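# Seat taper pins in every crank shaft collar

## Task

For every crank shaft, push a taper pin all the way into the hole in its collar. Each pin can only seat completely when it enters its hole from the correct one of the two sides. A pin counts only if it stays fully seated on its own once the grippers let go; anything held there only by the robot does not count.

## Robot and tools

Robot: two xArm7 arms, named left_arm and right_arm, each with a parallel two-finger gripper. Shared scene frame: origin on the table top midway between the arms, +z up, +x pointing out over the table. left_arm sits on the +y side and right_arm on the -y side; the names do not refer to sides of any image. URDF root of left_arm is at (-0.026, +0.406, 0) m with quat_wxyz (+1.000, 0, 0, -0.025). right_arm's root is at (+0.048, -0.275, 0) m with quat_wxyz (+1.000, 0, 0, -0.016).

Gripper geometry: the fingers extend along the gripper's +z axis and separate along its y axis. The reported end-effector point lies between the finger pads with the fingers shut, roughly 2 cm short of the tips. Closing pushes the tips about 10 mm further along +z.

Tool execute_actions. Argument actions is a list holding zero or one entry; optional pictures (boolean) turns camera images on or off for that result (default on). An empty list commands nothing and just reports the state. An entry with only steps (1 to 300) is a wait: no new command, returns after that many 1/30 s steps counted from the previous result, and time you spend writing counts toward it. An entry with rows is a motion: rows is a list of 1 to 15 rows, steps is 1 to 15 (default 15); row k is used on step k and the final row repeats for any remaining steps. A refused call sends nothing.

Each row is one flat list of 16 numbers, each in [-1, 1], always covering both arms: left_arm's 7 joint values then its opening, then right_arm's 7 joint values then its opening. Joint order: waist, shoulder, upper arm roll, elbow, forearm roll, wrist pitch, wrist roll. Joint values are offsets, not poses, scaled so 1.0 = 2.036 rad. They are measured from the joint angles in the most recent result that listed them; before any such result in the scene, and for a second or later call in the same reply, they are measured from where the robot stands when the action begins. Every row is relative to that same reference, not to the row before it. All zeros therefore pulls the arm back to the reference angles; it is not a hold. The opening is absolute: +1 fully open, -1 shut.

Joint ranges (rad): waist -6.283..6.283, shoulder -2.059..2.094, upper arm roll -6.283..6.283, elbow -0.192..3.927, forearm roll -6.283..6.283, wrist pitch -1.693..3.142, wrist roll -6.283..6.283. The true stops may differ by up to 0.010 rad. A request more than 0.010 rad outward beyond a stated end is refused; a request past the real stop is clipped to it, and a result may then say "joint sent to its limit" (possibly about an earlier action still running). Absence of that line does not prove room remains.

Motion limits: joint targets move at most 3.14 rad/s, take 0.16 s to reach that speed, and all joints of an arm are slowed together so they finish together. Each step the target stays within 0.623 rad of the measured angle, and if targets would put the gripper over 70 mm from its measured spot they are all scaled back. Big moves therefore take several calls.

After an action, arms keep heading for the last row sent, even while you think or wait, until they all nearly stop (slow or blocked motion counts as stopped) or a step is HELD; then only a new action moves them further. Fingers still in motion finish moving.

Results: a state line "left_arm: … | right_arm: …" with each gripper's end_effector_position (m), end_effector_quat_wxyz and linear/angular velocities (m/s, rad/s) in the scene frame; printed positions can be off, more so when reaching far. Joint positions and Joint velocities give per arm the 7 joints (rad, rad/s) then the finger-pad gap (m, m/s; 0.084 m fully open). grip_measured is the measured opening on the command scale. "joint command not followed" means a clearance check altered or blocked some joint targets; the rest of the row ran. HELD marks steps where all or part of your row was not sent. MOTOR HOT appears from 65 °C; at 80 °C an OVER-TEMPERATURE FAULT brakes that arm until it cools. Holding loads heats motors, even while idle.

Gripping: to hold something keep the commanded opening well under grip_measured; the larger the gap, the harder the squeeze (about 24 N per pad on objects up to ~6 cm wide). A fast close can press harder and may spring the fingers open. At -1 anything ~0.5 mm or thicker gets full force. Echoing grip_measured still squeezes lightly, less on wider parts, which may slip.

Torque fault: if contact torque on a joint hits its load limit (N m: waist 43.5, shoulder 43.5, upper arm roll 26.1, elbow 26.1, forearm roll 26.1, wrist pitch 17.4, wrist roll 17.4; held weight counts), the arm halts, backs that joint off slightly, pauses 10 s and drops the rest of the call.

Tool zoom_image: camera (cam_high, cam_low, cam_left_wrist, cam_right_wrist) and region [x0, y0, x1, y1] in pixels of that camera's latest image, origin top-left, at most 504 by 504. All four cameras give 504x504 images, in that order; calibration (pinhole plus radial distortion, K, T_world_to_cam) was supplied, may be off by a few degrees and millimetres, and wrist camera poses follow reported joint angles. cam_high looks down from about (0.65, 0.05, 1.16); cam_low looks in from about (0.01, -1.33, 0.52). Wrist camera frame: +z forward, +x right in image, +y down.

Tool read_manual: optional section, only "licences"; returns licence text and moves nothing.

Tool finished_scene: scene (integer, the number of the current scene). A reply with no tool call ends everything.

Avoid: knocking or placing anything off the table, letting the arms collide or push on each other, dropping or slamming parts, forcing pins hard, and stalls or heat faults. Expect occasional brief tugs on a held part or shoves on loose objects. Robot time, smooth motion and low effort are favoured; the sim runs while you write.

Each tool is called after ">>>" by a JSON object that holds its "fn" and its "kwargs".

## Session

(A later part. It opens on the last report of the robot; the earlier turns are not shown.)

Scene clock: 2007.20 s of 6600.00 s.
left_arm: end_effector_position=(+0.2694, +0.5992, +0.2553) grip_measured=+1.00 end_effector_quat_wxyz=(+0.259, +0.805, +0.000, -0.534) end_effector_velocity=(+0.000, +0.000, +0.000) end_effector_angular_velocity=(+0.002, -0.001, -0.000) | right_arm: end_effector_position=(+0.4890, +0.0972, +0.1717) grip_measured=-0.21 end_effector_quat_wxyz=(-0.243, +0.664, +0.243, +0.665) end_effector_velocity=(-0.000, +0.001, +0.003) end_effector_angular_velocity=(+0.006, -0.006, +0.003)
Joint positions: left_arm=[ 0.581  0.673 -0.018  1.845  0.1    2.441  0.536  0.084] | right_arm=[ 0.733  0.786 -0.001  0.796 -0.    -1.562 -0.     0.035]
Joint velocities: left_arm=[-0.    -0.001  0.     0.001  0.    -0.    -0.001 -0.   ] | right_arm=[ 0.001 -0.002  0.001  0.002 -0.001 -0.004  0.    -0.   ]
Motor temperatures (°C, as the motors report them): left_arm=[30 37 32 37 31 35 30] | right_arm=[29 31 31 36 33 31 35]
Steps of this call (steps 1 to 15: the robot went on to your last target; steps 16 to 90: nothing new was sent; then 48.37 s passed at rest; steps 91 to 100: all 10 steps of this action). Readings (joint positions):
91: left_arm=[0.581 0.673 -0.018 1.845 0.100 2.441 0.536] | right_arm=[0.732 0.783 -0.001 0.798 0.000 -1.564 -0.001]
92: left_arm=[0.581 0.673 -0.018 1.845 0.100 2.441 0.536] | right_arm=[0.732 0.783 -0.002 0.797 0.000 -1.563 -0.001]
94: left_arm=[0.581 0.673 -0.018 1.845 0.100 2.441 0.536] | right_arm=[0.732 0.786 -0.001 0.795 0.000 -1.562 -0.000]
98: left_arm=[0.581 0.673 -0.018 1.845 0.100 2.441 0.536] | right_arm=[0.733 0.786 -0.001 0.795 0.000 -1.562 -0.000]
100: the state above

>>> {"fn": "execute_actions", "kwargs": {"actions": []}}

Scene clock: 2029.10 s of 6600.00 s.
left_arm: end_effector_position=(+0.2694, +0.5992, +0.2553) grip_measured=+1.00 end_effector_quat_wxyz=(+0.259, +0.805, +0.000, -0.534) end_effector_velocity=(+0.000, +0.000, -0.000) end_effector_angular_velocity=(-0.000, -0.001, -0.000) | right_arm: end_effector_position=(+0.4889, +0.0974, +0.1721) grip_measured=-0.21 end_effector_quat_wxyz=(-0.243, +0.663, +0.243, +0.665) end_effector_velocity=(+0.000, -0.000, +0.001) end_effector_angular_velocity=(+0.002, -0.000, -0.000)
Joint positions: left_arm=[ 0.581  0.673 -0.018  1.845  0.1    2.441  0.536  0.084] | right_arm=[ 0.733  0.785 -0.     0.796 -0.    -1.562 -0.     0.035]
Joint velocities: left_arm=[ 0.    -0.    -0.     0.     0.    -0.001  0.001 -0.   ] | right_arm=[-0.001 -0.002 -0.    -0.    -0.001 -0.     0.002 -0.   ]
Motor temperatures (°C, as the motors report them): left_arm=[30 37 32 37 31 35 30] | right_arm=[29 32 31 36 33 31 35]
Steps of this call (steps 1 to 15: the robot went on to your last target; steps 16 to 90: nothing new was sent; then 18.90 s passed at rest). Readings (joint positions):
1: left_arm=[0.581 0.673 -0.018 1.845 0.100 2.441 0.536] | right_arm=[0.733 0.785 -0.001 0.796 -0.000 -1.562 -0.000]
2: left_arm=[0.581 0.673 -0.018 1.845 0.100 2.441 0.536] | right_arm=[0.733 0.785 -0.001 0.796 -0.000 -1.562 -0.000]
4: left_arm=[0.581 0.673 -0.018 1.845 0.100 2.441 0.536] | right_arm=[0.733 0.785 -0.000 0.796 -0.000 -1.562 -0.000]
8: left_arm=[0.581 0.673 -0.018 1.845 0.100 2.441 0.536] | right_arm=[0.733 0.785 -0.000 0.796 -0.000 -1.562 -0.000]
90: the state above
All arms were judged still, so your last target was given up. Only a new action makes them travel on or press farther. Fingers that are still opening or closing keep moving.
camera_calibration (this result's frames):
cam_left_wrist: T_world_to_cam=[[0.290229, -0.861466, 0.416705, 0.365725], [-0.447113, 0.262926, 0.854962, -0.185245], [-0.846083, -0.434449, -0.308864, 0.69837], [0, 0, 0, 1]] pos_world=[0.40191, 0.667171, 0.221679]
cam_right_wrist: T_world_to_cam=[[0.630036, -0.776565, -0.000720246, -0.201761], [-0.00275538, -0.00130799, -0.999995, 0.244247], [0.776561, 0.630035, -0.00296381, -0.306661], [0, 0, 0, 1]] pos_world=[0.365931, 0.0368457, 0.243192]

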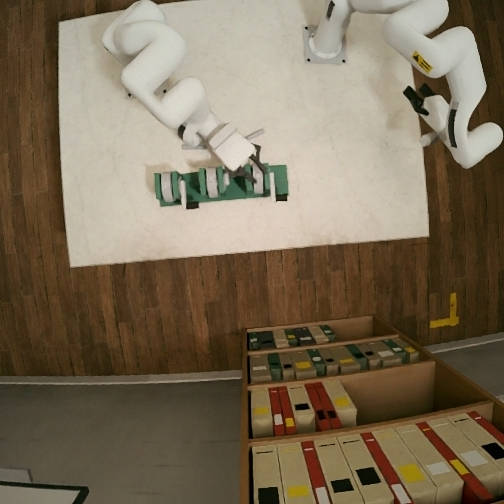

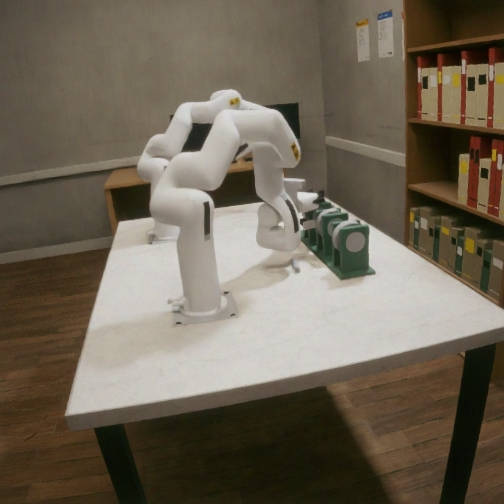

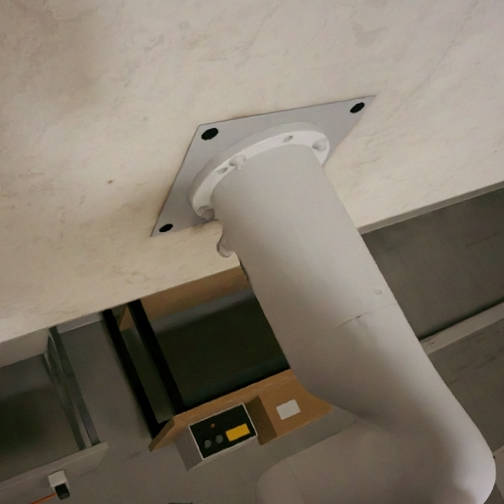

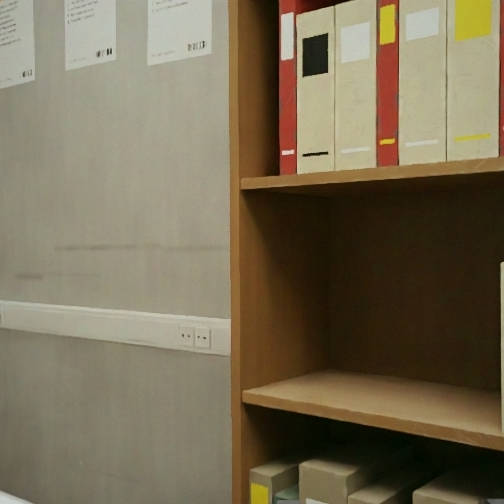

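>>> {"fn": "execute_actions", "kwargs": {"actions": [{"rows": [[0,0,0,0,0,0,0,1, 0,0.0071,0,0.0046,0,-0.0015,0,-0.2]], "steps": 15}], "pictures": false}}

>>> {"fn": "execute_actions", "kwargs": {"actions": [{"rows": [[0,0,0,0,0,0,0,1, 0,0,0,0,0,0,0,-1]], "steps": 15}], "pictures": false}}

Scene clock: 2053.63 s of 6600.00 s.
left_arm: end_effector_position=(+0.2694, +0.5992, +0.2553) grip_measured=+1.00 end_effector_quat_wxyz=(+0.259, +0.805, +0.000, -0.534) end_effector_velocity=(-0.000, -0.000, -0.001) end_effector_angular_velocity=(-0.002, +0.002, -0.000) | right_arm: end_effector_position=(+0.4897, +0.0980, +0.1683) grip_measured=-0.21 end_effector_quat_wxyz=(-0.243, +0.663, +0.243, +0.665) end_effector_velocity=(+0.001, -0.001, -0.001) end_effector_angular_velocity=(-0.003, +0.000, -0.001)
Joint positions: left_arm=[ 0.581  0.673 -0.018  1.845  0.1    2.441  0.536  0.084] | right_arm=[ 0.733  0.799 -0.001  0.806 -0.    -1.566 -0.     0.035]
Joint velocities: left_arm=[ 0.     0.001  0.    -0.002 -0.     0.     0.001  0.   ] | right_arm=[-0.     0.002 -0.002  0.    -0.001  0.001 -0.001  0.   ]
Motor temperatures (°C, as the motors report them): left_arm=[30 37 32 37 31 35 30] | right_arm=[29 32 31 36 33 31 35]
Steps of this call (steps 1 to 90: nothing new was sent; then 21.03 s passed at rest; steps 91 to 105: all 15 steps of this action). Readings (joint positions):
91: left_arm=[0.581 0.673 -0.018 1.845 0.100 2.441 0.536] | right_arm=[0.733 0.785 -0.000 0.796 -0.000 -1.563 -0.000]
92: left_arm=[0.581 0.673 -0.018 1.845 0.100 2.441 0.536] | right_arm=[0.733 0.788 -0.000 0.799 -0.000 -1.564 -0.000]
94: left_arm=[0.581 0.673 -0.018 1.845 0.100 2.441 0.536] | right_arm=[0.733 0.795 -0.000 0.802 -0.000 -1.565 -0.000]
98: left_arm=[0.581 0.673 -0.018 1.845 0.100 2.441 0.536] | right_arm=[0.733 0.798 -0.000 0.805 -0.000 -1.566 -0.001]
105: the state above

Scene clock: 2054.13 s of 6600.00 s.
left_arm: end_effector_position=(+0.2694, +0.5992, +0.2553) grip_measured=+1.00 end_effector_quat_wxyz=(+0.259, +0.805, +0.000, -0.534) end_effector_velocity=(+0.000, +0.000, +0.001) end_effector_angular_velocity=(+0.002, -0.004, +0.000) | right_arm: end_effector_position=(+0.4903, +0.0976, +0.1687) grip_measured=-0.62 end_effector_quat_wxyz=(-0.242, +0.663, +0.243, +0.665) end_effector_velocity=(-0.001, +0.001, -0.001) end_effector_angular_velocity=(-0.000, +0.001, +0.002)
Joint positions: left_arm=[ 0.581  0.673 -0.018  1.845  0.1    2.441  0.536  0.084] | right_arm=[ 0.733  0.799 -0.001  0.806  0.    -1.566 -0.001  0.017]
Joint velocities: left_arm=[ 0.    -0.002 -0.     0.002 -0.001 -0.001 -0.    -0.   ] | right_arm=[-0.     0.002  0.003  0.    -0.    -0.001 -0.001  0.   ]
Motor temperatures (°C, as the motors report them): left_arm=[30 37 32 37 31 35 30] | right_arm=[29 32 31 36 33 31 35]
Steps of this call (steps 1 to 15: all 15 steps of this action). Readings (joint positions):
1: left_arm=[0.581 0.673 -0.018 1.845 0.100 2.441 0.536] | right_arm=[0.733 0.799 -0.001 0.806 0.000 -1.567 -0.001]
2: left_arm=[0.581 0.673 -0.018 1.845 0.100 2.441 0.536] | right_arm=[0.733 0.798 -0.001 0.806 0.000 -1.566 -0.001]
4: left_arm=[0.581 0.673 -0.018 1.845 0.100 2.441 0.536] | right_arm=[0.732 0.798 -0.001 0.806 0.000 -1.566 -0.000]
8: left_arm=[0.581 0.673 -0.018 1.845 0.100 2.441 0.536] | right_arm=[0.733 0.798 -0.001 0.806 0.000 -1.566 -0.000]
15: the state above

>>> {"fn": "execute_actions", "kwargs": {"actions": [{"rows": [[0,0,0,0,0,0,0,1, 0.005,-0.005,0,-0.0025,0,0.0025,0,-1],[0,0,0,0,0,0,0,1, 0.005,-0.005,0,-0.0025,0,0.0025,0,-1],[0,0,0,0,0,0,0,1, 0.005,-0.005,0,-0.0025,0,0.0025,0,-1],[0,0,0,0,0,0,0,1, 0.005,-0.005,0,-0.0025,0,0.0025,0,-1],[0,0,0,0,0,0,0,1, -0.005,-0.007,0,-0.0035,0,0.0035,0,-1],[0,0,0,0,0,0,0,1, -0.005,-0.007,0,-0.0035,0,0.0035,0,-1],[0,0,0,0,0,0,0,1, -0.005,-0.007,0,-0.0035,0,0.0035,0,-1],[0,0,0,0,0,0,0,1, -0.005,-0.007,0,-0.0035,0,0.0035,0,-1],[0,0,0,0,0,0,0,1, 0.005,-0.009,0,-0.0045,0,0.0045,0,-1],[0,0,0,0,0,0,0,1, 0.005,-0.009,0,-0.0045,0,0.0045,0,-1],[0,0,0,0,0,0,0,1, 0.005,-0.009,0,-0.0045,0,0.0045,0,-1],[0,0,0,0,0,0,0,1, 0.005,-0.009,0,-0.0045,0,0.0045,0,-1],[0,0,0,0,0,0,0,1, -0.005,-0.010,0,-0.005,0,0.005,0,-1],[0,0,0,0,0,0,0,1, -0.005,-0.010,0,-0.005,0,0.005,0,-1],[0,0,0,0,0,0,0,1, 0,-0.010,0,-0.005,0,0.005,0,-1]], "steps": 15}], "pictures": false}}

Scene clock: 2064.10 s of 6600.00 s.
left_arm: end_effector_position=(+0.2694, +0.5992, +0.2553) grip_measured=+1.00 end_effector_quat_wxyz=(+0.259, +0.805, +0.000, -0.534) end_effector_velocity=(+0.000, -0.000, +0.000) end_effector_angular_velocity=(+0.001, -0.002, +0.000) | right_arm: end_effector_position=(+0.4890, +0.0978, +0.1703) grip_measured=-0.62 end_effector_quat_wxyz=(-0.242, +0.666, +0.244, +0.662) end_effector_velocity=(-0.005, +0.007, +0.003) end_effector_angular_velocity=(+0.022, +0.027, +0.029)
Joint positions: left_arm=[ 0.581  0.673 -0.018  1.845  0.1    2.441  0.536  0.084] | right_arm=[ 0.732  0.783  0.001  0.794 -0.001 -1.553 -0.     0.017]
Joint velocities: left_arm=[ 0.    -0.001 -0.    -0.    -0.001 -0.001 -0.001 -0.   ] | right_arm=[-0.042 -0.016  0.05  -0.007 -0.036  0.014 -0.     0.   ]
Motor temperatures (°C, as the motors report them): left_arm=[30 37 32 37 31 35 30] | right_arm=[29 32 31 36 33 31 35]
Steps of this call (steps 1 to 15: the robot went on to your last target; steps 16 to 90: nothing new was sent; then 6.47 s passed at rest; steps 91 to 105: all 15 steps of this action). Readings (joint positions):
91: left_arm=[0.581 0.673 -0.018 1.845 0.100 2.441 0.536] | right_arm=[0.733 0.799 -0.001 0.806 -0.000 -1.566 -0.001]
92: left_arm=[0.581 0.673 -0.018 1.845 0.100 2.441 0.536] | right_arm=[0.735 0.796 -0.002 0.804 0.000 -1.564 -0.001]
94: left_arm=[0.581 0.673 -0.018 1.845 0.100 2.441 0.536] | right_arm=[0.738 0.793 -0.003 0.800 0.002 -1.562 -0.001]
98: left_arm=[0.581 0.673 -0.018 1.845 0.100 2.441 0.536] | right_arm=[0.730 0.789 0.002 0.798 -0.002 -1.558 -0.001]
105: the state above

>>> {"fn": "execute_actions", "kwargs": {"actions": [], "pictures": false}}

Scene clock: 2067.13 s of 6600.00 s.
left_arm: end_effector_position=(+0.2694, +0.5992, +0.2553) grip_measured=+1.00 end_effector_quat_wxyz=(+0.259, +0.805, +0.000, -0.534) end_effector_velocity=(+0.000, +0.000, +0.000) end_effector_angular_velocity=(+0.001, -0.001, -0.000) | right_arm: end_effector_position=(+0.4903, +0.0976, +0.1746) grip_measured=-1.00 end_effector_quat_wxyz=(-0.243, +0.663, +0.243, +0.665) end_effector_velocity=(-0.001, +0.001, -0.001) end_effector_angular_velocity=(+0.000, +0.003, +0.002)
Joint positions: left_arm=[ 0.581  0.673 -0.018  1.845  0.1    2.441  0.536  0.084] | right_arm=[ 0.733  0.778 -0.001  0.796  0.    -1.556 -0.001  0.   ]
Joint velocities: left_arm=[-0.    -0.001 -0.     0.001  0.    -0.     0.     0.   ] | right_arm=[-0.     0.003  0.003  0.001  0.    -0.     0.     0.   ]
Motor temperatures (°C, as the motors report them): left_arm=[30 37 32 37 31 35 30] | right_arm=[29 32 31 36 33 31 35]
Steps of this call (steps 1 to 15: the robot went on to your last target; steps 16 to 90: nothing new was sent; then 0.03 s passed at rest). Readings (joint positions):
1: left_arm=[0.581 0.673 -0.018 1.845 0.100 2.441 0.536] | right_arm=[0.732 0.782 0.001 0.793 -0.001 -1.553 -0.000]
2: left_arm=[0.581 0.673 -0.018 1.845 0.100 2.441 0.536] | right_arm=[0.733 0.782 0.001 0.793 -0.001 -1.553 -0.000]
4: left_arm=[0.581 0.673 -0.018 1.845 0.100 2.441 0.536] | right_arm=[0.733 0.782 0.000 0.793 -0.001 -1.553 -0.000]
8: left_arm=[0.581 0.673 -0.018 1.845 0.100 2.441 0.536] | right_arm=[0.733 0.781 0.000 0.794 -0.000 -1.554 -0.000]
90: the state above
All arms were judged still, so your last target was given up. Only a new action makes them travel on or press farther. Fingers that are still opening or closing keep moving.

>>> {"fn": "execute_actions", "kwargs": {"actions": [{"rows": [[0,0,0,0,0,0,0,1, 0,-0.225,0,-0.14,0,0.25,0,-1],[0,0,0,0,0,0,0,1, 0,-0.454,0,-0.282,0,0.503,0,-1]], "steps": 15}]}}

Scene clock: 2081.57 s of 6600.00 s.
left_arm: end_effector_position=(+0.2694, +0.5992, +0.2553) grip_measured=+1.00 end_effector_quat_wxyz=(+0.259, +0.805, +0.000, -0.534) end_effector_velocity=(-0.000, -0.000, +0.000) end_effector_angular_velocity=(-0.001, +0.000, +0.001) | right_arm: end_effector_position=(+0.4096, +0.0291, +0.1848) grip_measured=-1.00 end_effector_quat_wxyz=(-0.162, +0.828, +0.302, +0.445) end_effector_velocity=(-0.196, -0.163, -0.069) end_effector_angular_velocity=(-0.609, +0.725, +0.004)
Joint positions: left_arm=[ 0.581  0.673 -0.018  1.845  0.1    2.441  0.536  0.084] | right_arm=[ 0.732 -0.04  -0.002  0.275  0.    -0.671 -0.001  0.   ]
Joint velocities: left_arm=[ 0.    -0.     0.    -0.001 -0.001  0.001 -0.    -0.   ] | right_arm=[ 0.001 -1.285  0.001 -0.636 -0.     1.596 -0.002  0.   ]
Motor temperatures (°C, as the motors report them): left_arm=[30 37 32 37 31 35 30] | right_arm=[29 32 31 36 33 31 35]
Steps of this call (steps 1 to 90: nothing new was sent; then 10.93 s passed at rest; steps 91 to 105: all 15 steps of this action). Readings (joint positions):
91: left_arm=[0.581 0.673 -0.018 1.845 0.100 2.441 0.536] | right_arm=[0.733 0.778 -0.001 0.796 0.000 -1.556 -0.001]
92: left_arm=[0.581 0.673 -0.018 1.845 0.100 2.441 0.536] | right_arm=[0.733 0.773 -0.001 0.792 0.000 -1.549 -0.001]
94: left_arm=[0.581 0.673 -0.018 1.845 0.100 2.441 0.536] | right_arm=[0.732 0.730 -0.001 0.760 0.000 -1.498 -0.001]
98: left_arm=[0.581 0.673 -0.018 1.845 0.100 2.441 0.536] | right_arm=[0.732 0.467 -0.002 0.548 0.001 -1.232 -0.001]
105: the state above
camera_calibration (this result's frames):
cam_left_wrist: T_world_to_cam=[[0.290229, -0.861466, 0.416705, 0.365725], [-0.447113, 0.262926, 0.854962, -0.185245], [-0.846083, -0.434449, -0.308864, 0.698369], [0, 0, 0, 1]] pos_world=[0.40191, 0.667171, 0.221679]
cam_right_wrist: T_world_to_cam=[[0.630263, -0.776315, 0.0101574, -0.206985], [-0.426837, -0.357403, -0.830706, 0.409372], [0.64852, 0.519228, -0.556618, -0.0440273], [0, 0, 0, 1]] pos_world=[0.333743, 0.00848525, 0.317664]

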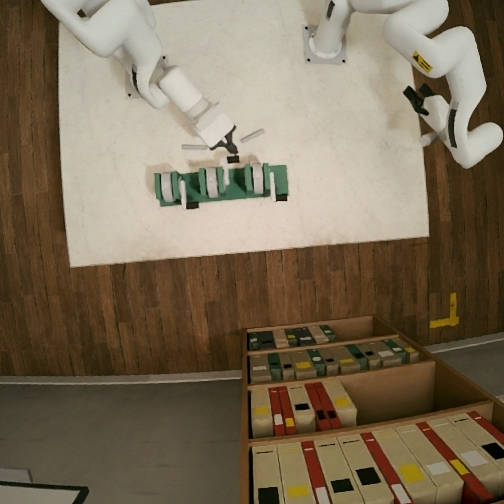

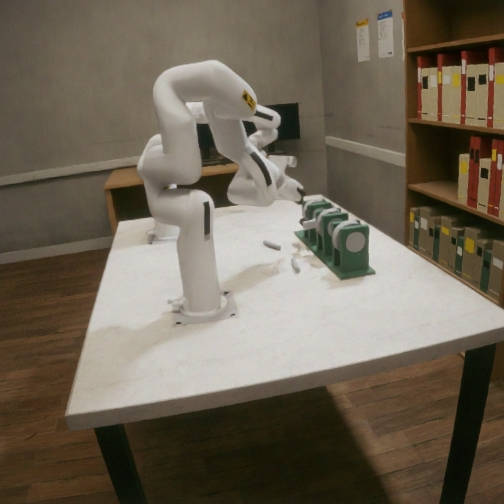

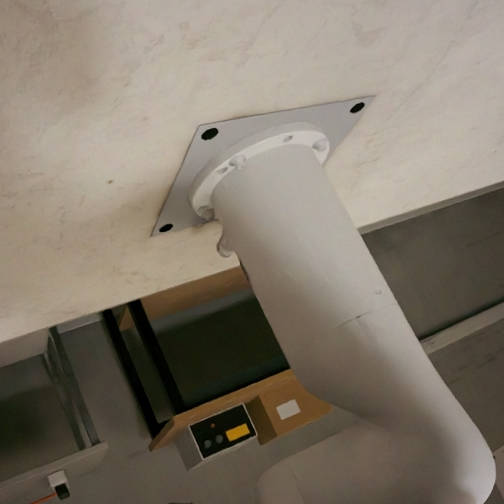

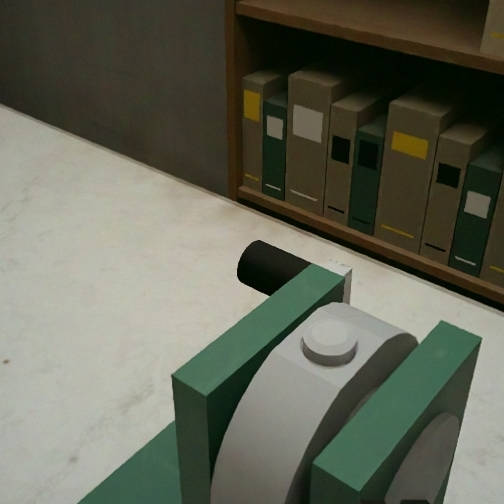

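>>> {"fn": "execute_actions", "kwargs": {"actions": []}}

Scene clock: 2084.07 s of 6600.00 s.
left_arm: end_effector_position=(+0.2694, +0.5992, +0.2553) grip_measured=+1.00 end_effector_quat_wxyz=(+0.259, +0.805, +0.000, -0.534) end_effector_velocity=(-0.000, +0.000, +0.000) end_effector_angular_velocity=(+0.001, -0.000, -0.000) | right_arm: end_effector_position=(+0.3918, +0.0146, +0.1761) grip_measured=-1.00 end_effector_quat_wxyz=(-0.149, +0.846, +0.309, +0.409) end_effector_velocity=(+0.000, -0.000, +0.001) end_effector_angular_velocity=(+0.002, -0.002, -0.001)
Joint positions: left_arm=[ 0.581  0.673 -0.018  1.845  0.1    2.441  0.536  0.084] | right_arm=[ 0.733 -0.146 -0.001  0.222  0.    -0.532 -0.001  0.   ]
Joint velocities: left_arm=[-0.    -0.001  0.     0.     0.001  0.     0.     0.   ] | right_arm=[ 0.    -0.001 -0.001  0.    -0.    -0.001  0.     0.   ]
Motor temperatures (°C, as the motors report them): left_arm=[30 37 32 37 31 35 30] | right_arm=[29 31 31 36 33 31 35]
Steps of this call (steps 1 to 30: the robot went on to your last target; steps 31 to 75: nothing new was sent). Readings (joint positions):
1: left_arm=[0.581 0.673 -0.018 1.845 0.100 2.441 0.536] | right_arm=[0.732 -0.076 -0.001 0.257 0.000 -0.626 -0.001]
2: left_arm=[0.581 0.673 -0.018 1.845 0.100 2.441 0.536] | right_arm=[0.732 -0.099 -0.001 0.245 0.000 -0.596 -0.001]
4: left_arm=[0.581 0.673 -0.018 1.845 0.100 2.441 0.536] | right_arm=[0.733 -0.123 -0.001 0.232 0.000 -0.562 -0.001]
8: left_arm=[0.581 0.673 -0.018 1.845 0.100 2.441 0.536] | right_arm=[0.733 -0.138 -0.001 0.225 0.000 -0.539 -0.001]
75: the state above
All arms were judged still, so your last target was given up. Only a new action makes them travel on or press farther. Fingers that are still opening or closing keep moving.
camera_calibration (this result's frames):
cam_left_wrist: T_world_to_cam=[[0.290229, -0.861466, 0.416705, 0.365725], [-0.447113, 0.262926, 0.854962, -0.185244], [-0.846083, -0.434449, -0.308864, 0.698369], [0, 0, 0, 1]] pos_world=[0.40191, 0.667171, 0.221679]
cam_right_wrist: T_world_to_cam=[[0.631594, -0.775214, 0.0115013, -0.207729], [-0.479295, -0.402073, -0.780137, 0.401714], [0.609397, 0.487218, -0.625503, -0.00181468], [0, 0, 0, 1]] pos_world=[0.324846, 0.00136777, 0.314646]

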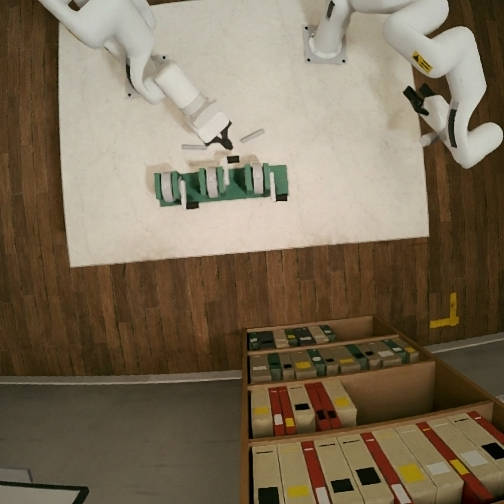

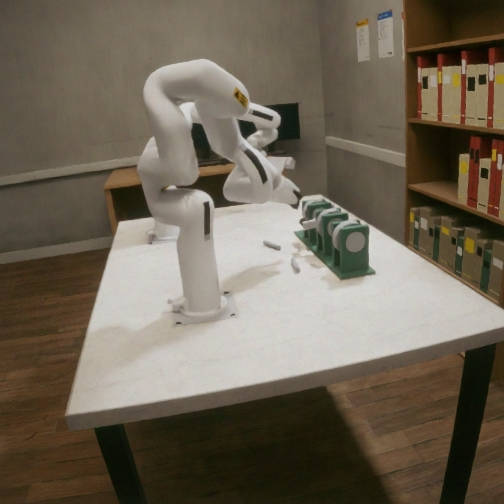

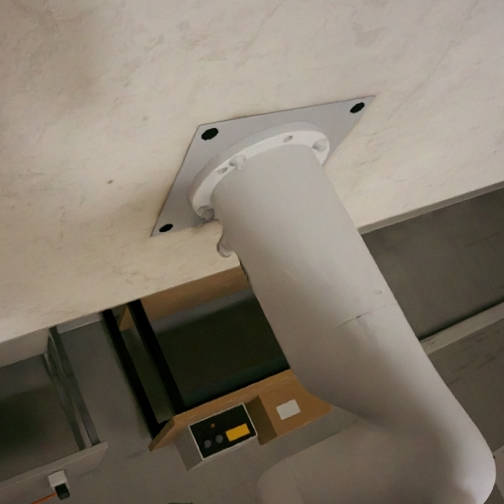

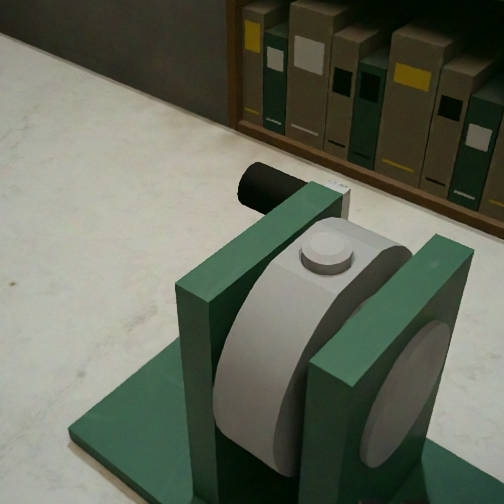

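>>> {"fn": "zoom_image", "kwargs": {"camera": "cam_right_wrist", "region": [250, 190, 410, 310]}}

Region (250, 190, 410, 310) of cam_right_wrist's 504x504 image, scaled by 3.150, with more detail than that image has; it fills the top 378 rows of this view, and the rest is white.

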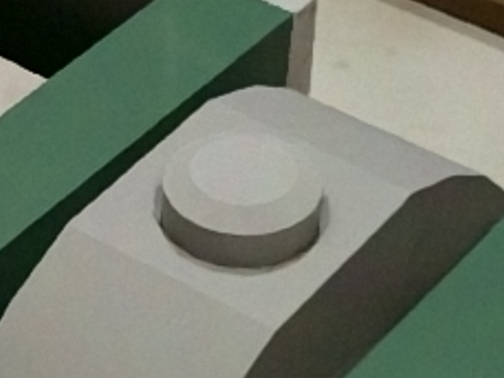

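>>> {"fn": "zoom_image", "kwargs": {"camera": "cam_high", "region": [150, 110, 300, 215]}}

>>> {"fn": "zoom_image", "kwargs": {"camera": "cam_low", "region": [240, 190, 400, 290]}}

Region (150, 110, 300, 215) of cam_high's 504x504 image, scaled by 3.360, with more detail than that image has; it fills the top 353 rows of this view, and the rest is white.

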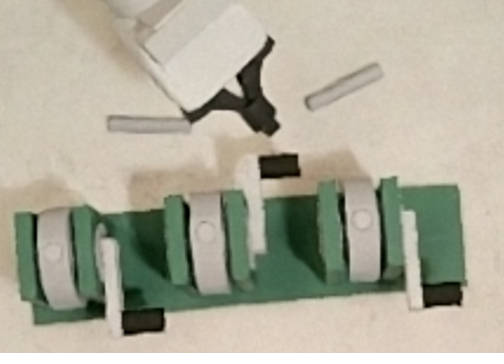

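Region (240, 190, 400, 290) of cam_low's 504x504 image, scaled by 3.150, with more detail than that image has; it fills the top 315 rows of this view, and the rest is white.

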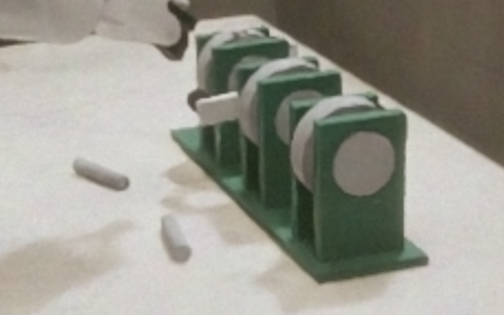

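>>> {"fn": "execute_actions", "kwargs": {"actions": [{"rows": [[0,0,0,0,0,0,0,1, 0,-0.158,0,-0.0765,0,0.0815,0,-1],[0,0,0,0,0,0,0,1, 0,-0.158,0,-0.0765,0,0.0815,0,-1],[0,0,0,0,0,0,0,1, 0,-0.158,0,-0.0765,0,0.0815,0,-1],[0,0,0,0,0,0,0,1, 0,-0.158,0,-0.0765,0,0.0815,0,-1],[0,0,0,0,0,0,0,1, 0,-0.158,0,-0.0765,0,0.0815,0,-1],[0,0,0,0,0,0,0,1, -0.1105,-0.158,0,-0.0765,0,0.0815,0,-1]], "steps": 15}], "pictures": false}}

>>> {"fn": "execute_actions", "kwargs": {"actions": [{"steps": 20}]}}

Scene clock: 2162.83 s of 6600.00 s.
left_arm: end_effector_position=(+0.2694, +0.5992, +0.2553) grip_measured=+1.00 end_effector_quat_wxyz=(+0.259, +0.805, +0.000, -0.534) end_effector_velocity=(+0.000, -0.000, +0.000) end_effector_angular_velocity=(-0.000, -0.000, +0.000) | right_arm: end_effector_position=(+0.4019, -0.0848, +0.2004) grip_measured=-1.00 end_effector_quat_wxyz=(-0.107, +0.873, +0.219, +0.423) end_effector_velocity=(+0.023, -0.082, -0.014) end_effector_angular_velocity=(-0.036, +0.035, -0.201)
Joint positions: left_arm=[ 0.581  0.673 -0.018  1.845  0.1    2.441  0.536  0.084] | right_arm=[ 0.527 -0.461 -0.003  0.07   0.001 -0.371 -0.     0.   ]
Joint velocities: left_arm=[-0. -0.  0.  0. -0.  0. -0. -0.] | right_arm=[-0.232 -0.056  0.027 -0.048 -0.009  0.056  0.001  0.   ]
Motor temperatures (°C, as the motors report them): left_arm=[30 37 32 37 31 35 30] | right_arm=[29 31 31 38 33 31 35]
Steps of this call (steps 1 to 90: nothing new was sent; then 75.27 s passed at rest; steps 91 to 105: all 15 steps of this action). Readings (joint positions):
91: left_arm=[0.581 0.673 -0.018 1.845 0.100 2.441 0.536] | right_arm=[0.733 -0.147 -0.001 0.222 0.000 -0.532 -0.001]
92: left_arm=[0.581 0.673 -0.018 1.845 0.100 2.441 0.536] | right_arm=[0.733 -0.152 -0.001 0.219 0.000 -0.528 -0.001]
94: left_arm=[0.581 0.673 -0.018 1.845 0.100 2.441 0.536] | right_arm=[0.733 -0.199 -0.001 0.196 0.000 -0.502 -0.001]
98: left_arm=[0.581 0.673 -0.018 1.845 0.100 2.441 0.536] | right_arm=[0.715 -0.392 0.000 0.108 -0.000 -0.413 -0.001]
105: the state above

Scene clock: 2163.50 s of 6600.00 s.
left_arm: end_effector_position=(+0.2694, +0.5992, +0.2553) grip_measured=+1.00 end_effector_quat_wxyz=(+0.259, +0.805, +0.000, -0.534) end_effector_velocity=(-0.000, -0.000, +0.000) end_effector_angular_velocity=(+0.001, +0.001, +0.000) | right_arm: end_effector_position=(+0.4040, -0.0917, +0.2001) grip_measured=-1.00 end_effector_quat_wxyz=(-0.103, +0.875, +0.212, +0.423) end_effector_velocity=(+0.000, -0.001, +0.000) end_effector_angular_velocity=(-0.001, -0.001, -0.000)
Joint positions: left_arm=[ 0.581  0.673 -0.018  1.845  0.1    2.441  0.536  0.084] | right_arm=[ 0.508 -0.468 -0.001  0.066  0.    -0.366 -0.001  0.   ]
Joint velocities: left_arm=[ 0.    -0.001 -0.    -0.001 -0.    -0.    -0.001 -0.   ] | right_arm=[-0.001 -0.002 -0.    -0.001  0.     0.    -0.002  0.   ]
Motor temperatures (°C, as the motors report them): left_arm=[30 37 32 37 31 35 30] | right_arm=[29 31 31 38 33 31 35]
Steps of this call (steps 1 to 20: the robot went on to your last target). Readings (joint positions):
1: left_arm=[0.581 0.673 -0.018 1.845 0.100 2.441 0.536] | right_arm=[0.521 -0.463 -0.002 0.069 0.001 -0.369 -0.000]
2: left_arm=[0.581 0.673 -0.018 1.845 0.100 2.441 0.536] | right_arm=[0.517 -0.464 -0.001 0.068 0.000 -0.369 -0.001]
4: left_arm=[0.581 0.673 -0.018 1.845 0.100 2.441 0.536] | right_arm=[0.512 -0.465 -0.001 0.067 0.000 -0.367 -0.001]
8: left_arm=[0.581 0.673 -0.018 1.845 0.100 2.441 0.536] | right_arm=[0.509 -0.467 -0.001 0.067 0.000 -0.367 -0.001]
20: the state above
camera_calibration (this result's frames):
cam_left_wrist: T_world_to_cam=[[0.290229, -0.861466, 0.416705, 0.365725], [-0.447113, 0.262926, 0.854962, -0.185244], [-0.846083, -0.434449, -0.308864, 0.698369], [0, 0, 0, 1]] pos_world=[0.40191, 0.667171, 0.221679]
cam_right_wrist: T_world_to_cam=[[0.443014, -0.896446, 0.011143, -0.232924], [-0.556978, -0.28495, -0.780115, 0.425676], [0.702506, 0.339395, -0.625537, 0.00632447], [0, 0, 0, 1]] pos_world=[0.335838, -0.0896537, 0.338628]

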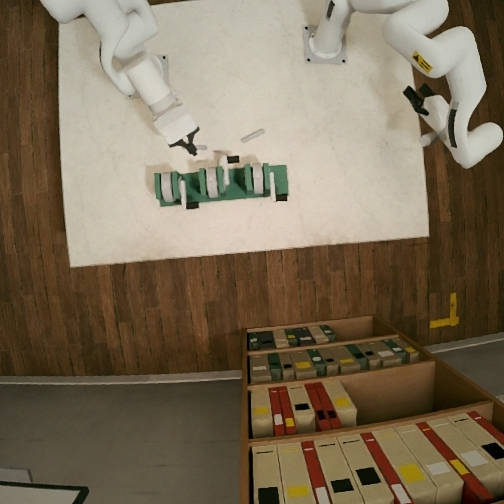

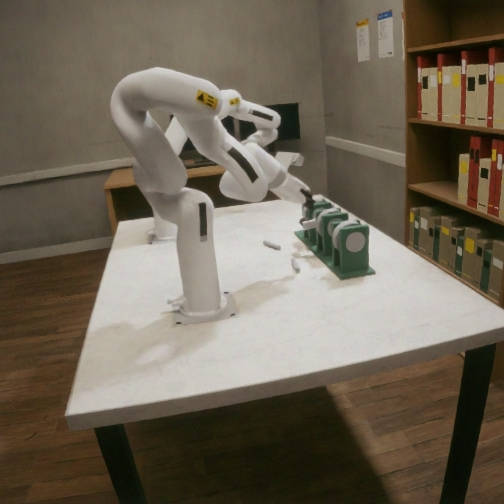

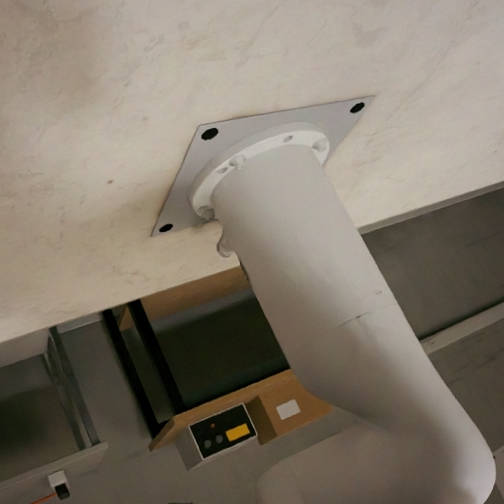

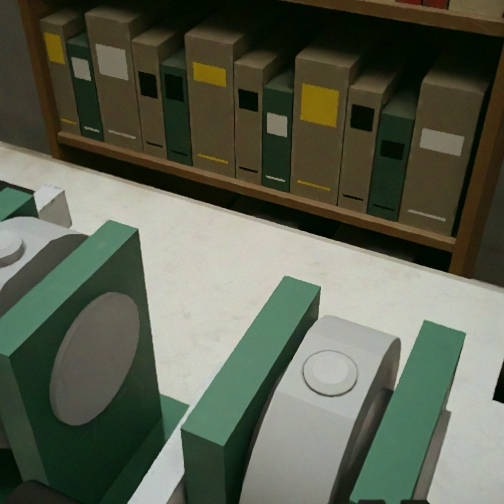

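>>> {"fn": "zoom_image", "kwargs": {"camera": "cam_right_wrist", "region": [250, 310, 410, 430]}}

Region (250, 310, 410, 430) of cam_right_wrist's 504x504 image, scaled by 3.150, with more detail than that image has; it fills the top 378 rows of this view, and the rest is white.

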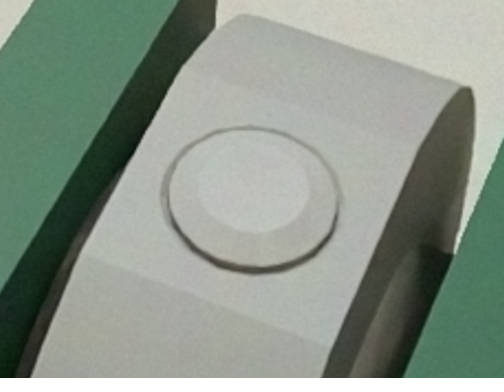

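>>> {"fn": "execute_actions", "kwargs": {"actions": [{"rows": [[0,0,0,0,0,0,0,1, 0.1105,0,0,0,0,0,0,-0.2],[0,0,0,0,0,0,0,1, 0.1105,0,0,0,0,0,0,-0.2],[0,0,0,0,0,0,0,1, 0.1105,0,0,0,0,0,0,-0.2],[0,0,0,0,0,0,0,1, 0.1105,0,0,0,0,0,0,-0.2],[0,0,0,0,0,0,0,1, 0.1105,0.5665,0,0.3367,0,-0.5592,0,-0.2]], "steps": 15}], "pictures": false}}

>>> {"fn": "execute_actions", "kwargs": {"actions": [{"steps": 30}], "pictures": false}}

Scene clock: 2192.00 s of 6600.00 s.
left_arm: end_effector_position=(+0.2694, +0.5992, +0.2553) grip_measured=+1.00 end_effector_quat_wxyz=(+0.259, +0.805, +0.000, -0.534) end_effector_velocity=(+0.000, +0.000, -0.000) end_effector_angular_velocity=(-0.000, -0.001, -0.000) | right_arm: end_effector_position=(+0.4473, +0.0385, +0.2837) grip_measured=-0.21 end_effector_quat_wxyz=(-0.185, +0.779, +0.269, +0.536) end_effector_velocity=(+0.283, +0.285, +0.208) end_effector_angular_velocity=(+0.759, -0.968, +0.098)
Joint positions: left_arm=[ 0.581  0.673 -0.018  1.845  0.1    2.441  0.536  0.084] | right_arm=[ 0.698 -0.14  -0.001  0.367  0.    -0.698 -0.001  0.035]
Joint velocities: left_arm=[ 0.    -0.    -0.    -0.001  0.    -0.001  0.001  0.   ] | right_arm=[ 0.104  1.622 -0.005  1.213  0.001 -1.639 -0.001  0.   ]
Motor temperatures (°C, as the motors report them): left_arm=[30 37 32 37 31 35 30] | right_arm=[29 31 31 38 33 31 35]
Steps of this call (steps 1 to 15: the robot went on to your last target; steps 16 to 90: nothing new was sent; then 25.00 s passed at rest; steps 91 to 105: all 15 steps of this action). Readings (joint positions):
91: left_arm=[0.581 0.673 -0.018 1.845 0.100 2.441 0.536] | right_arm=[0.508 -0.468 -0.001 0.066 0.000 -0.366 -0.001]
92: left_arm=[0.581 0.673 -0.018 1.845 0.100 2.441 0.536] | right_arm=[0.514 -0.468 -0.002 0.066 0.001 -0.366 -0.001]
94: left_arm=[0.581 0.673 -0.018 1.845 0.100 2.441 0.536] | right_arm=[0.561 -0.468 -0.003 0.066 0.001 -0.366 -0.000]
98: left_arm=[0.581 0.673 -0.018 1.845 0.100 2.441 0.536] | right_arm=[0.680 -0.422 0.001 0.109 -0.001 -0.414 -0.001]
105: the state above

Scene clock: 2193.00 s of 6600.00 s.
left_arm: end_effector_position=(+0.2694, +0.5992, +0.2553) grip_measured=+1.00 end_effector_quat_wxyz=(+0.259, +0.805, +0.000, -0.534) end_effector_velocity=(+0.000, +0.000, +0.000) end_effector_angular_velocity=(+0.001, -0.001, -0.000) | right_arm: end_effector_position=(+0.4900, +0.0974, +0.2003) grip_measured=-0.21 end_effector_quat_wxyz=(-0.242, +0.664, +0.243, +0.665) end_effector_velocity=(-0.000, +0.000, -0.001) end_effector_angular_velocity=(-0.001, +0.001, +0.001)
Joint positions: left_arm=[ 0.581  0.673 -0.018  1.845  0.1    2.441  0.536  0.084] | right_arm=[ 0.733  0.685 -0.001  0.752  0.    -1.505 -0.001  0.035]
Joint velocities: left_arm=[-0.     0.     0.     0.001  0.     0.    -0.    -0.   ] | right_arm=[ 0.     0.003  0.001  0.001  0.    -0.001 -0.001 -0.   ]
Motor temperatures (°C, as the motors report them): left_arm=[30 37 32 37 31 35 30] | right_arm=[29 31 31 38 33 31 35]
Steps of this call (steps 1 to 30: the robot went on to your last target). Readings (joint positions):
1: left_arm=[0.581 0.673 -0.018 1.845 0.100 2.441 0.536] | right_arm=[0.701 -0.082 -0.001 0.409 0.000 -0.756 -0.001]
2: left_arm=[0.581 0.673 -0.018 1.845 0.100 2.441 0.536] | right_arm=[0.705 -0.017 -0.001 0.452 0.000 -0.823 -0.001]
4: left_arm=[0.581 0.673 -0.018 1.845 0.100 2.441 0.536] | right_arm=[0.713 0.136 -0.001 0.539 0.000 -0.976 -0.001]
8: left_arm=[0.581 0.673 -0.018 1.845 0.100 2.441 0.536] | right_arm=[0.724 0.431 -0.001 0.655 0.000 -1.257 -0.001]
30: the state above

>>> {"fn": "execute_actions", "kwargs": {"actions": [{"rows": [[0,0,0,0,0,0,0,1, 0,0.056,0,0.0265,0,-0.030,0,-0.2]], "steps": 15}], "pictures": false}}

>>> {"fn": "execute_actions", "kwargs": {"actions": [{"rows": [[0,0,0,0,0,0,0,1, 0,0.002,0,0.001,0,-0.001,0,-1]], "steps": 12}], "pictures": false}}

Scene clock: 2197.37 s of 6600.00 s.
left_arm: end_effector_position=(+0.2694, +0.5992, +0.2553) grip_measured=+1.00 end_effector_quat_wxyz=(+0.259, +0.805, +0.000, -0.534) end_effector_velocity=(-0.000, +0.000, +0.000) end_effector_angular_velocity=(-0.000, -0.001, -0.000) | right_arm: end_effector_position=(+0.4902, +0.0976, +0.1689) grip_measured=-0.21 end_effector_quat_wxyz=(-0.242, +0.663, +0.243, +0.665) end_effector_velocity=(+0.000, +0.000, -0.001) end_effector_angular_velocity=(+0.004, -0.003, +0.000)
Joint positions: left_arm=[ 0.581  0.673 -0.018  1.845  0.1    2.441  0.536  0.084] | right_arm=[ 0.733  0.797 -0.001  0.805  0.    -1.565 -0.001  0.035]
Joint velocities: left_arm=[-0.    -0.001  0.     0.     0.     0.     0.001 -0.   ] | right_arm=[ 0.     0.007  0.     0.005  0.001 -0.007  0.001 -0.   ]
Motor temperatures (°C, as the motors report them): left_arm=[30 37 32 37 31 35 30] | right_arm=[29 31 31 38 33 31 35]
Steps of this call (steps 1 to 15: the robot went on to your last target; steps 16 to 90: nothing new was sent; then 0.87 s passed at rest; steps 91 to 105: all 15 steps of this action). Readings (joint positions):
91: left_arm=[0.581 0.673 -0.018 1.845 0.100 2.441 0.536] | right_arm=[0.733 0.686 -0.001 0.752 0.000 -1.505 -0.001]
92: left_arm=[0.581 0.673 -0.018 1.845 0.100 2.441 0.536] | right_arm=[0.733 0.691 -0.001 0.755 0.000 -1.509 -0.001]
94: left_arm=[0.581 0.673 -0.018 1.845 0.100 2.441 0.536] | right_arm=[0.733 0.730 -0.001 0.776 0.000 -1.531 -0.001]
98: left_arm=[0.581 0.673 -0.018 1.845 0.100 2.441 0.536] | right_arm=[0.733 0.789 -0.001 0.798 0.000 -1.558 -0.001]
105: the state above

Scene clock: 2197.77 s of 6600.00 s.
left_arm: end_effector_position=(+0.2694, +0.5992, +0.2553) grip_measured=+1.00 end_effector_quat_wxyz=(+0.259, +0.805, +0.000, -0.534) end_effector_velocity=(+0.000, +0.000, +0.000) end_effector_angular_velocity=(-0.000, -0.002, -0.000) | right_arm: end_effector_position=(+0.4903, +0.0979, +0.1690) grip_measured=-0.62 end_effector_quat_wxyz=(-0.243, +0.662, +0.242, +0.666) end_effector_velocity=(-0.000, -0.001, -0.001) end_effector_angular_velocity=(-0.003, +0.002, -0.000)
Joint positions: left_arm=[ 0.581  0.673 -0.018  1.845  0.1    2.441  0.536  0.084] | right_arm=[ 0.733  0.8   -0.001  0.808  0.    -1.568 -0.001  0.017]
Joint velocities: left_arm=[ 0.    -0.001  0.     0.    -0.    -0.     0.001 -0.   ] | right_arm=[ 0.001  0.002 -0.001 -0.002  0.    -0.    -0.     0.   ]
Motor temperatures (°C, as the motors report them): left_arm=[30 37 32 37 31 35 30] | right_arm=[29 31 31 38 33 31 35]
Steps of this call (steps 1 to 12: all 12 steps of this action). Readings (joint positions):
1: left_arm=[0.581 0.673 -0.018 1.845 0.100 2.441 0.536] | right_arm=[0.733 0.798 -0.001 0.806 0.000 -1.566 -0.001]
2: left_arm=[0.581 0.673 -0.018 1.845 0.100 2.441 0.536] | right_arm=[0.732 0.798 -0.002 0.807 0.001 -1.567 -0.001]
4: left_arm=[0.581 0.673 -0.018 1.845 0.100 2.441 0.536] | right_arm=[0.733 0.799 -0.001 0.808 0.000 -1.568 -0.001]
8: left_arm=[0.581 0.673 -0.018 1.845 0.100 2.441 0.536] | right_arm=[0.733 0.800 -0.001 0.808 0.000 -1.568 -0.001]
12: the state above

>>> {"fn": "execute_actions", "kwargs": {"actions": [{"rows": [[0,0,0,0,0,0,0,1, 0.01,-0.004,0,-0.002,0,0.002,0,-1],[0,0,0,0,0,0,0,1, 0.01,-0.004,0,-0.002,0,0.002,0,-1],[0,0,0,0,0,0,0,1, 0.01,-0.004,0,-0.002,0,0.002,0,-1],[0,0,0,0,0,0,0,1, 0.01,-0.004,0,-0.002,0,0.002,0,-1],[0,0,0,0,0,0,0,1, 0.01,-0.004,0,-0.002,0,0.002,0,-1],[0,0,0,0,0,0,0,1, -0.01,-0.004,0,-0.002,0,0.002,0,-1],[0,0,0,0,0,0,0,1, -0.01,-0.004,0,-0.002,0,0.002,0,-1],[0,0,0,0,0,0,0,1, -0.01,-0.004,0,-0.002,0,0.002,0,-1],[0,0,0,0,0,0,0,1, -0.01,-0.004,0,-0.002,0,0.002,0,-1],[0,0,0,0,0,0,0,1, -0.01,-0.004,0,-0.002,0,0.002,0,-1],[0,0,0,0,0,0,0,1, 0.01,-0.004,0,-0.002,0,0.002,0,-1],[0,0,0,0,0,0,0,1, 0.01,-0.004,0,-0.002,0,0.002,0,-1],[0,0,0,0,0,0,0,1, 0.01,-0.004,0,-0.002,0,0.002,0,-1],[0,0,0,0,0,0,0,1, 0.01,-0.004,0,-0.002,0,0.002,0,-1],[0,0,0,0,0,0,0,1, 0.01,-0.004,0,-0.002,0,0.002,0,-1]], "steps": 15}], "pictures": false}}

>>> {"fn": "execute_actions", "kwargs": {"actions": [], "pictures": false}}

Scene clock: 2206.63 s of 6600.00 s.
left_arm: end_effector_position=(+0.2694, +0.5992, +0.2553) grip_measured=+1.00 end_effector_quat_wxyz=(+0.259, +0.805, +0.000, -0.534) end_effector_velocity=(-0.000, +0.000, +0.001) end_effector_angular_velocity=(+0.000, -0.001, +0.000) | right_arm: end_effector_position=(+0.4884, +0.0991, +0.1690) grip_measured=-0.62 end_effector_quat_wxyz=(-0.242, +0.663, +0.245, +0.664) end_effector_velocity=(-0.012, +0.007, +0.002) end_effector_angular_velocity=(-0.031, -0.033, +0.011)
Joint positions: left_arm=[ 0.581  0.673 -0.018  1.845  0.1    2.441  0.536  0.084] | right_arm=[ 0.741  0.794 -0.005  0.802  0.003 -1.563 -0.001  0.017]
Joint velocities: left_arm=[ 0.    -0.002  0.     0.    -0.     0.001  0.001  0.   ] | right_arm=[ 0.083 -0.005 -0.056 -0.016  0.033 -0.016 -0.005  0.   ]
Motor temperatures (°C, as the motors report them): left_arm=[30 37 32 37 31 35 30] | right_arm=[29 31 31 37 33 31 35]
Steps of this call (steps 1 to 15: the robot went on to your last target; steps 16 to 90: nothing new was sent; then 5.37 s passed at rest; steps 91 to 105: all 15 steps of this action). Readings (joint positions):
91: left_arm=[0.581 0.673 -0.018 1.845 0.100 2.441 0.536] | right_arm=[0.733 0.801 -0.001 0.807 0.000 -1.567 -0.001]
92: left_arm=[0.581 0.673 -0.018 1.845 0.100 2.441 0.536] | right_arm=[0.736 0.800 -0.003 0.807 0.001 -1.566 -0.001]
94: left_arm=[0.581 0.673 -0.018 1.845 0.100 2.441 0.536] | right_arm=[0.743 0.797 -0.007 0.803 0.004 -1.564 -0.001]
98: left_arm=[0.581 0.673 -0.018 1.845 0.100 2.441 0.536] | right_arm=[0.734 0.795 -0.002 0.802 0.001 -1.563 -0.001]
105: the state above

Scene clock: 2206.63 s of 6600.00 s.
left_arm: end_effector_position=(+0.2694, +0.5992, +0.2553) grip_measured=+1.00 end_effector_quat_wxyz=(+0.259, +0.805, +0.000, -0.534) end_effector_velocity=(-0.000, +0.000, +0.001) end_effector_angular_velocity=(+0.000, -0.001, +0.000) | right_arm: end_effector_position=(+0.4884, +0.0991, +0.1690) grip_measured=-0.62 end_effector_quat_wxyz=(-0.242, +0.663, +0.245, +0.664) end_effector_velocity=(-0.012, +0.007, +0.002) end_effector_angular_velocity=(-0.031, -0.033, +0.011)
Joint positions: left_arm=[ 0.581  0.673 -0.018  1.845  0.1    2.441  0.536  0.084] | right_arm=[ 0.741  0.794 -0.005  0.802  0.003 -1.563 -0.001  0.017]
Joint velocities: left_arm=[ 0.    -0.002  0.     0.    -0.     0.001  0.001  0.   ] | right_arm=[ 0.083 -0.005 -0.056 -0.016  0.033 -0.016 -0.005  0.   ]
Motor temperatures (°C, as the motors report them): left_arm=[30 37 32 37 31 35 30] | right_arm=[29 31 31 37 33 31 35]

>>> {"fn": "execute_actions", "kwargs": {"actions": [{"rows": [[0,0,0,0,0,0,0,1, -0.004,0.002,0.002,0.002,0,-0.002,0,1]], "steps": 15}], "pictures": false}}

>>> {"fn": "execute_actions", "kwargs": {"actions": [{"rows": [[0,0,0,0,0,0,0,1, 0,0,0,0,0,0,0,-1]], "steps": 15}], "pictures": false}}

Scene clock: 2258.63 s of 6600.00 s.
left_arm: end_effector_position=(+0.2694, +0.5992, +0.2553) grip_measured=+1.00 end_effector_quat_wxyz=(+0.259, +0.805, +0.000, -0.534) end_effector_velocity=(-0.000, +0.000, +0.000) end_effector_angular_velocity=(-0.000, +0.000, -0.000) | right_arm: end_effector_position=(+0.4905, +0.0965, +0.1672) grip_measured=+1.00 end_effector_quat_wxyz=(-0.241, +0.665, +0.242, +0.665) end_effector_velocity=(-0.001, +0.005, +0.013) end_effector_angular_velocity=(+0.025, -0.023, +0.009)
Joint positions: left_arm=[ 0.581  0.673 -0.018  1.845  0.1    2.441  0.536  0.084] | right_arm=[ 0.733  0.8   -0.002  0.804  0.003 -1.565 -0.001  0.084]
Joint velocities: left_arm=[ 0.    -0.    -0.     0.     0.     0.001  0.001 -0.   ] | right_arm=[ 0.003 -0.011  0.004  0.009 -0.003 -0.013  0.001  0.015]
Motor temperatures (°C, as the motors report them): left_arm=[30 37 32 37 31 35 30] | right_arm=[29 31 31 36 33 31 35]
Steps of this call (steps 1 to 15: the robot went on to your last target; steps 16 to 100: nothing new was sent; then 48.17 s passed at rest; steps 101 to 115: all 15 steps of this action). Readings (joint positions):
101: left_arm=[0.581 0.673 -0.018 1.845 0.100 2.441 0.536] | right_arm=[0.753 0.792 -0.001 0.804 0.000 -1.565 -0.001]
102: left_arm=[0.581 0.673 -0.018 1.845 0.100 2.441 0.536] | right_arm=[0.749 0.793 -0.000 0.804 0.001 -1.565 -0.001]
104: left_arm=[0.581 0.673 -0.018 1.845 0.100 2.441 0.536] | right_arm=[0.740 0.796 -0.002 0.805 0.002 -1.566 -0.001]
108: left_arm=[0.581 0.673 -0.018 1.845 0.100 2.441 0.536] | right_arm=[0.733 0.801 -0.004 0.802 0.004 -1.563 -0.001]
115: the state above

Scene clock: 2259.13 s of 6600.00 s.
left_arm: end_effector_position=(+0.2694, +0.5992, +0.2553) grip_measured=+1.00 end_effector_quat_wxyz=(+0.259, +0.805, +0.000, -0.534) end_effector_velocity=(-0.000, +0.000, +0.000) end_effector_angular_velocity=(+0.000, +0.000, +0.000) | right_arm: end_effector_position=(+0.4887, +0.1000, +0.1716) grip_measured=-0.82 end_effector_quat_wxyz=(-0.245, +0.660, +0.242, +0.667) end_effector_velocity=(+0.024, -0.014, +0.020) end_effector_angular_velocity=(+0.015, -0.050, -0.050)
Joint positions: left_arm=[ 0.581  0.673 -0.018  1.845  0.1    2.441  0.536  0.084] | right_arm=[ 0.735  0.796  0.002  0.808  0.001 -1.57  -0.     0.008]
Joint velocities: left_arm=[ 0.    -0.     0.     0.    -0.     0.001 -0.     0.   ] | right_arm=[-0.015 -0.016 -0.028  0.03   0.016 -0.002 -0.001 -0.125]
Motor temperatures (°C, as the motors report them): left_arm=[30 37 32 37 31 35 30] | right_arm=[29 31 31 36 33 31 35]
Steps of this call (steps 1 to 15: all 15 steps of this action). Readings (joint positions):
1: left_arm=[0.581 0.673 -0.018 1.845 0.100 2.441 0.536] | right_arm=[0.733 0.800 -0.002 0.805 0.003 -1.566 -0.001]
2: left_arm=[0.581 0.673 -0.018 1.845 0.100 2.441 0.536] | right_arm=[0.733 0.800 -0.002 0.805 0.003 -1.565 -0.001]
4: left_arm=[0.581 0.673 -0.018 1.845 0.100 2.441 0.536] | right_arm=[0.733 0.800 -0.002 0.804 0.003 -1.565 -0.001]
8: left_arm=[0.581 0.673 -0.018 1.845 0.100 2.441 0.536] | right_arm=[0.733 0.800 -0.002 0.804 0.003 -1.565 -0.001]
15: the state above

>>> {"fn": "execute_actions", "kwargs": {"actions": []}}

Scene clock: 2262.70 s of 6600.00 s.
left_arm: end_effector_position=(+0.2694, +0.5992, +0.2553) grip_measured=+1.00 end_effector_quat_wxyz=(+0.259, +0.805, +0.000, -0.534) end_effector_velocity=(-0.000, -0.000, +0.001) end_effector_angular_velocity=(-0.000, +0.001, +0.001) | right_arm: end_effector_position=(+0.4908, +0.0968, +0.1716) grip_measured=-1.00 end_effector_quat_wxyz=(-0.242, +0.660, +0.241, +0.669) end_effector_velocity=(-0.001, +0.001, -0.000) end_effector_angular_velocity=(-0.001, -0.000, +0.002)
Joint positions: left_arm=[ 0.581  0.673 -0.018  1.845  0.1    2.441  0.536  0.084] | right_arm=[ 0.733  0.797 -0.002  0.807  0.003 -1.573 -0.001  0.   ]
Joint velocities: left_arm=[ 0.    -0.001  0.    -0.    -0.     0.002 -0.001 -0.   ] | right_arm=[ 0.001  0.     0.001  0.    -0.    -0.    -0.001  0.   ]
Motor temperatures (°C, as the motors report them): left_arm=[30 37 32 37 31 35 30] | right_arm=[29 31 31 36 33 31 35]
Steps of this call (steps 1 to 15: the robot went on to your last target; steps 16 to 90: nothing new was sent; then 0.57 s passed at rest). Readings (joint positions):
1: left_arm=[0.581 0.673 -0.018 1.845 0.100 2.441 0.536] | right_arm=[0.735 0.796 0.001 0.809 0.002 -1.570 -0.001]
2: left_arm=[0.581 0.673 -0.018 1.845 0.100 2.441 0.536] | right_arm=[0.734 0.795 -0.000 0.809 0.002 -1.570 -0.001]
4: left_arm=[0.581 0.673 -0.018 1.845 0.100 2.441 0.536] | right_arm=[0.734 0.796 -0.001 0.809 0.003 -1.569 -0.001]
8: left_arm=[0.581 0.673 -0.018 1.845 0.100 2.441 0.536] | right_arm=[0.733 0.796 -0.001 0.809 0.003 -1.570 -0.001]
90: the state above
All arms were judged still, so your last target was given up. Only a new action makes them travel on or press farther. Fingers that are still opening or closing keep moving.
camera_calibration (this result's frames):
cam_left_wrist: T_world_to_cam=[[0.290229, -0.861466, 0.416705, 0.365725], [-0.447113, 0.262926, 0.854962, -0.185244], [-0.846083, -0.434449, -0.308864, 0.698369], [0, 0, 0, 1]] pos_world=[0.40191, 0.667171, 0.221679]
cam_right_wrist: T_world_to_cam=[[0.626444, -0.779466, 0.000373647, -0.201585], [0.00538529, 0.00384872, -0.999978, 0.239236], [0.779448, 0.626433, 0.00660865, -0.310457], [0, 0, 0, 1]] pos_world=[0.366978, 0.0364314, 0.241358]

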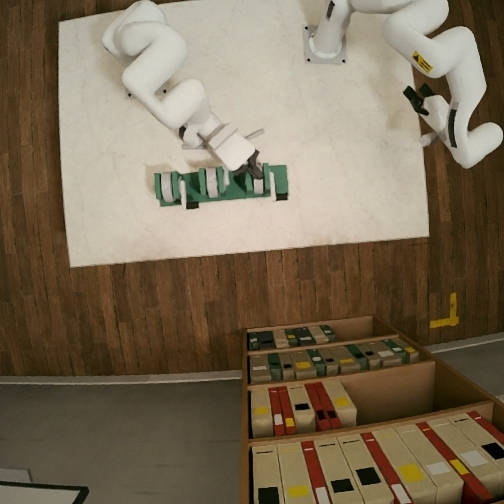

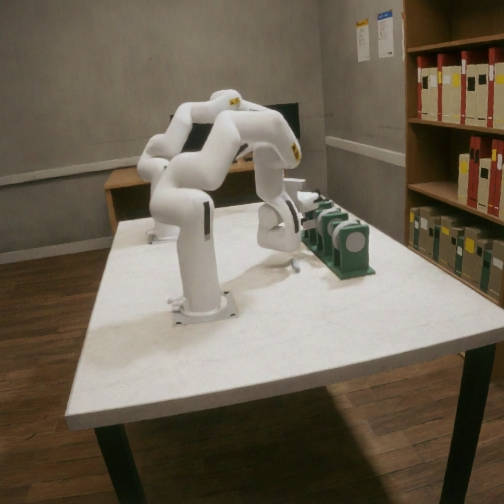

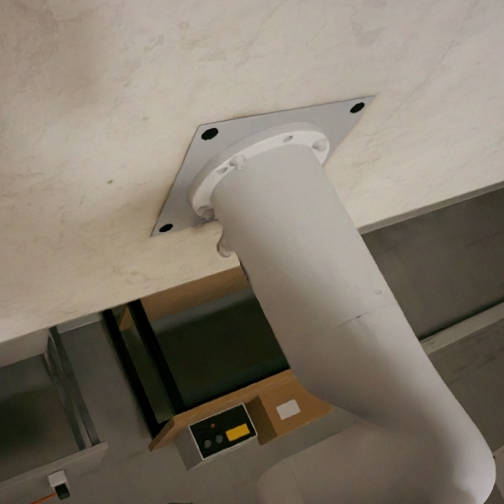

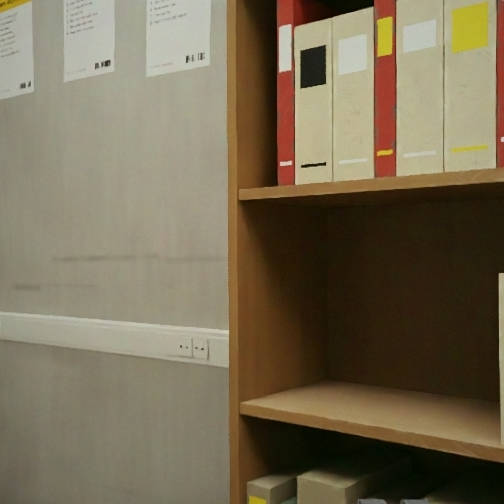

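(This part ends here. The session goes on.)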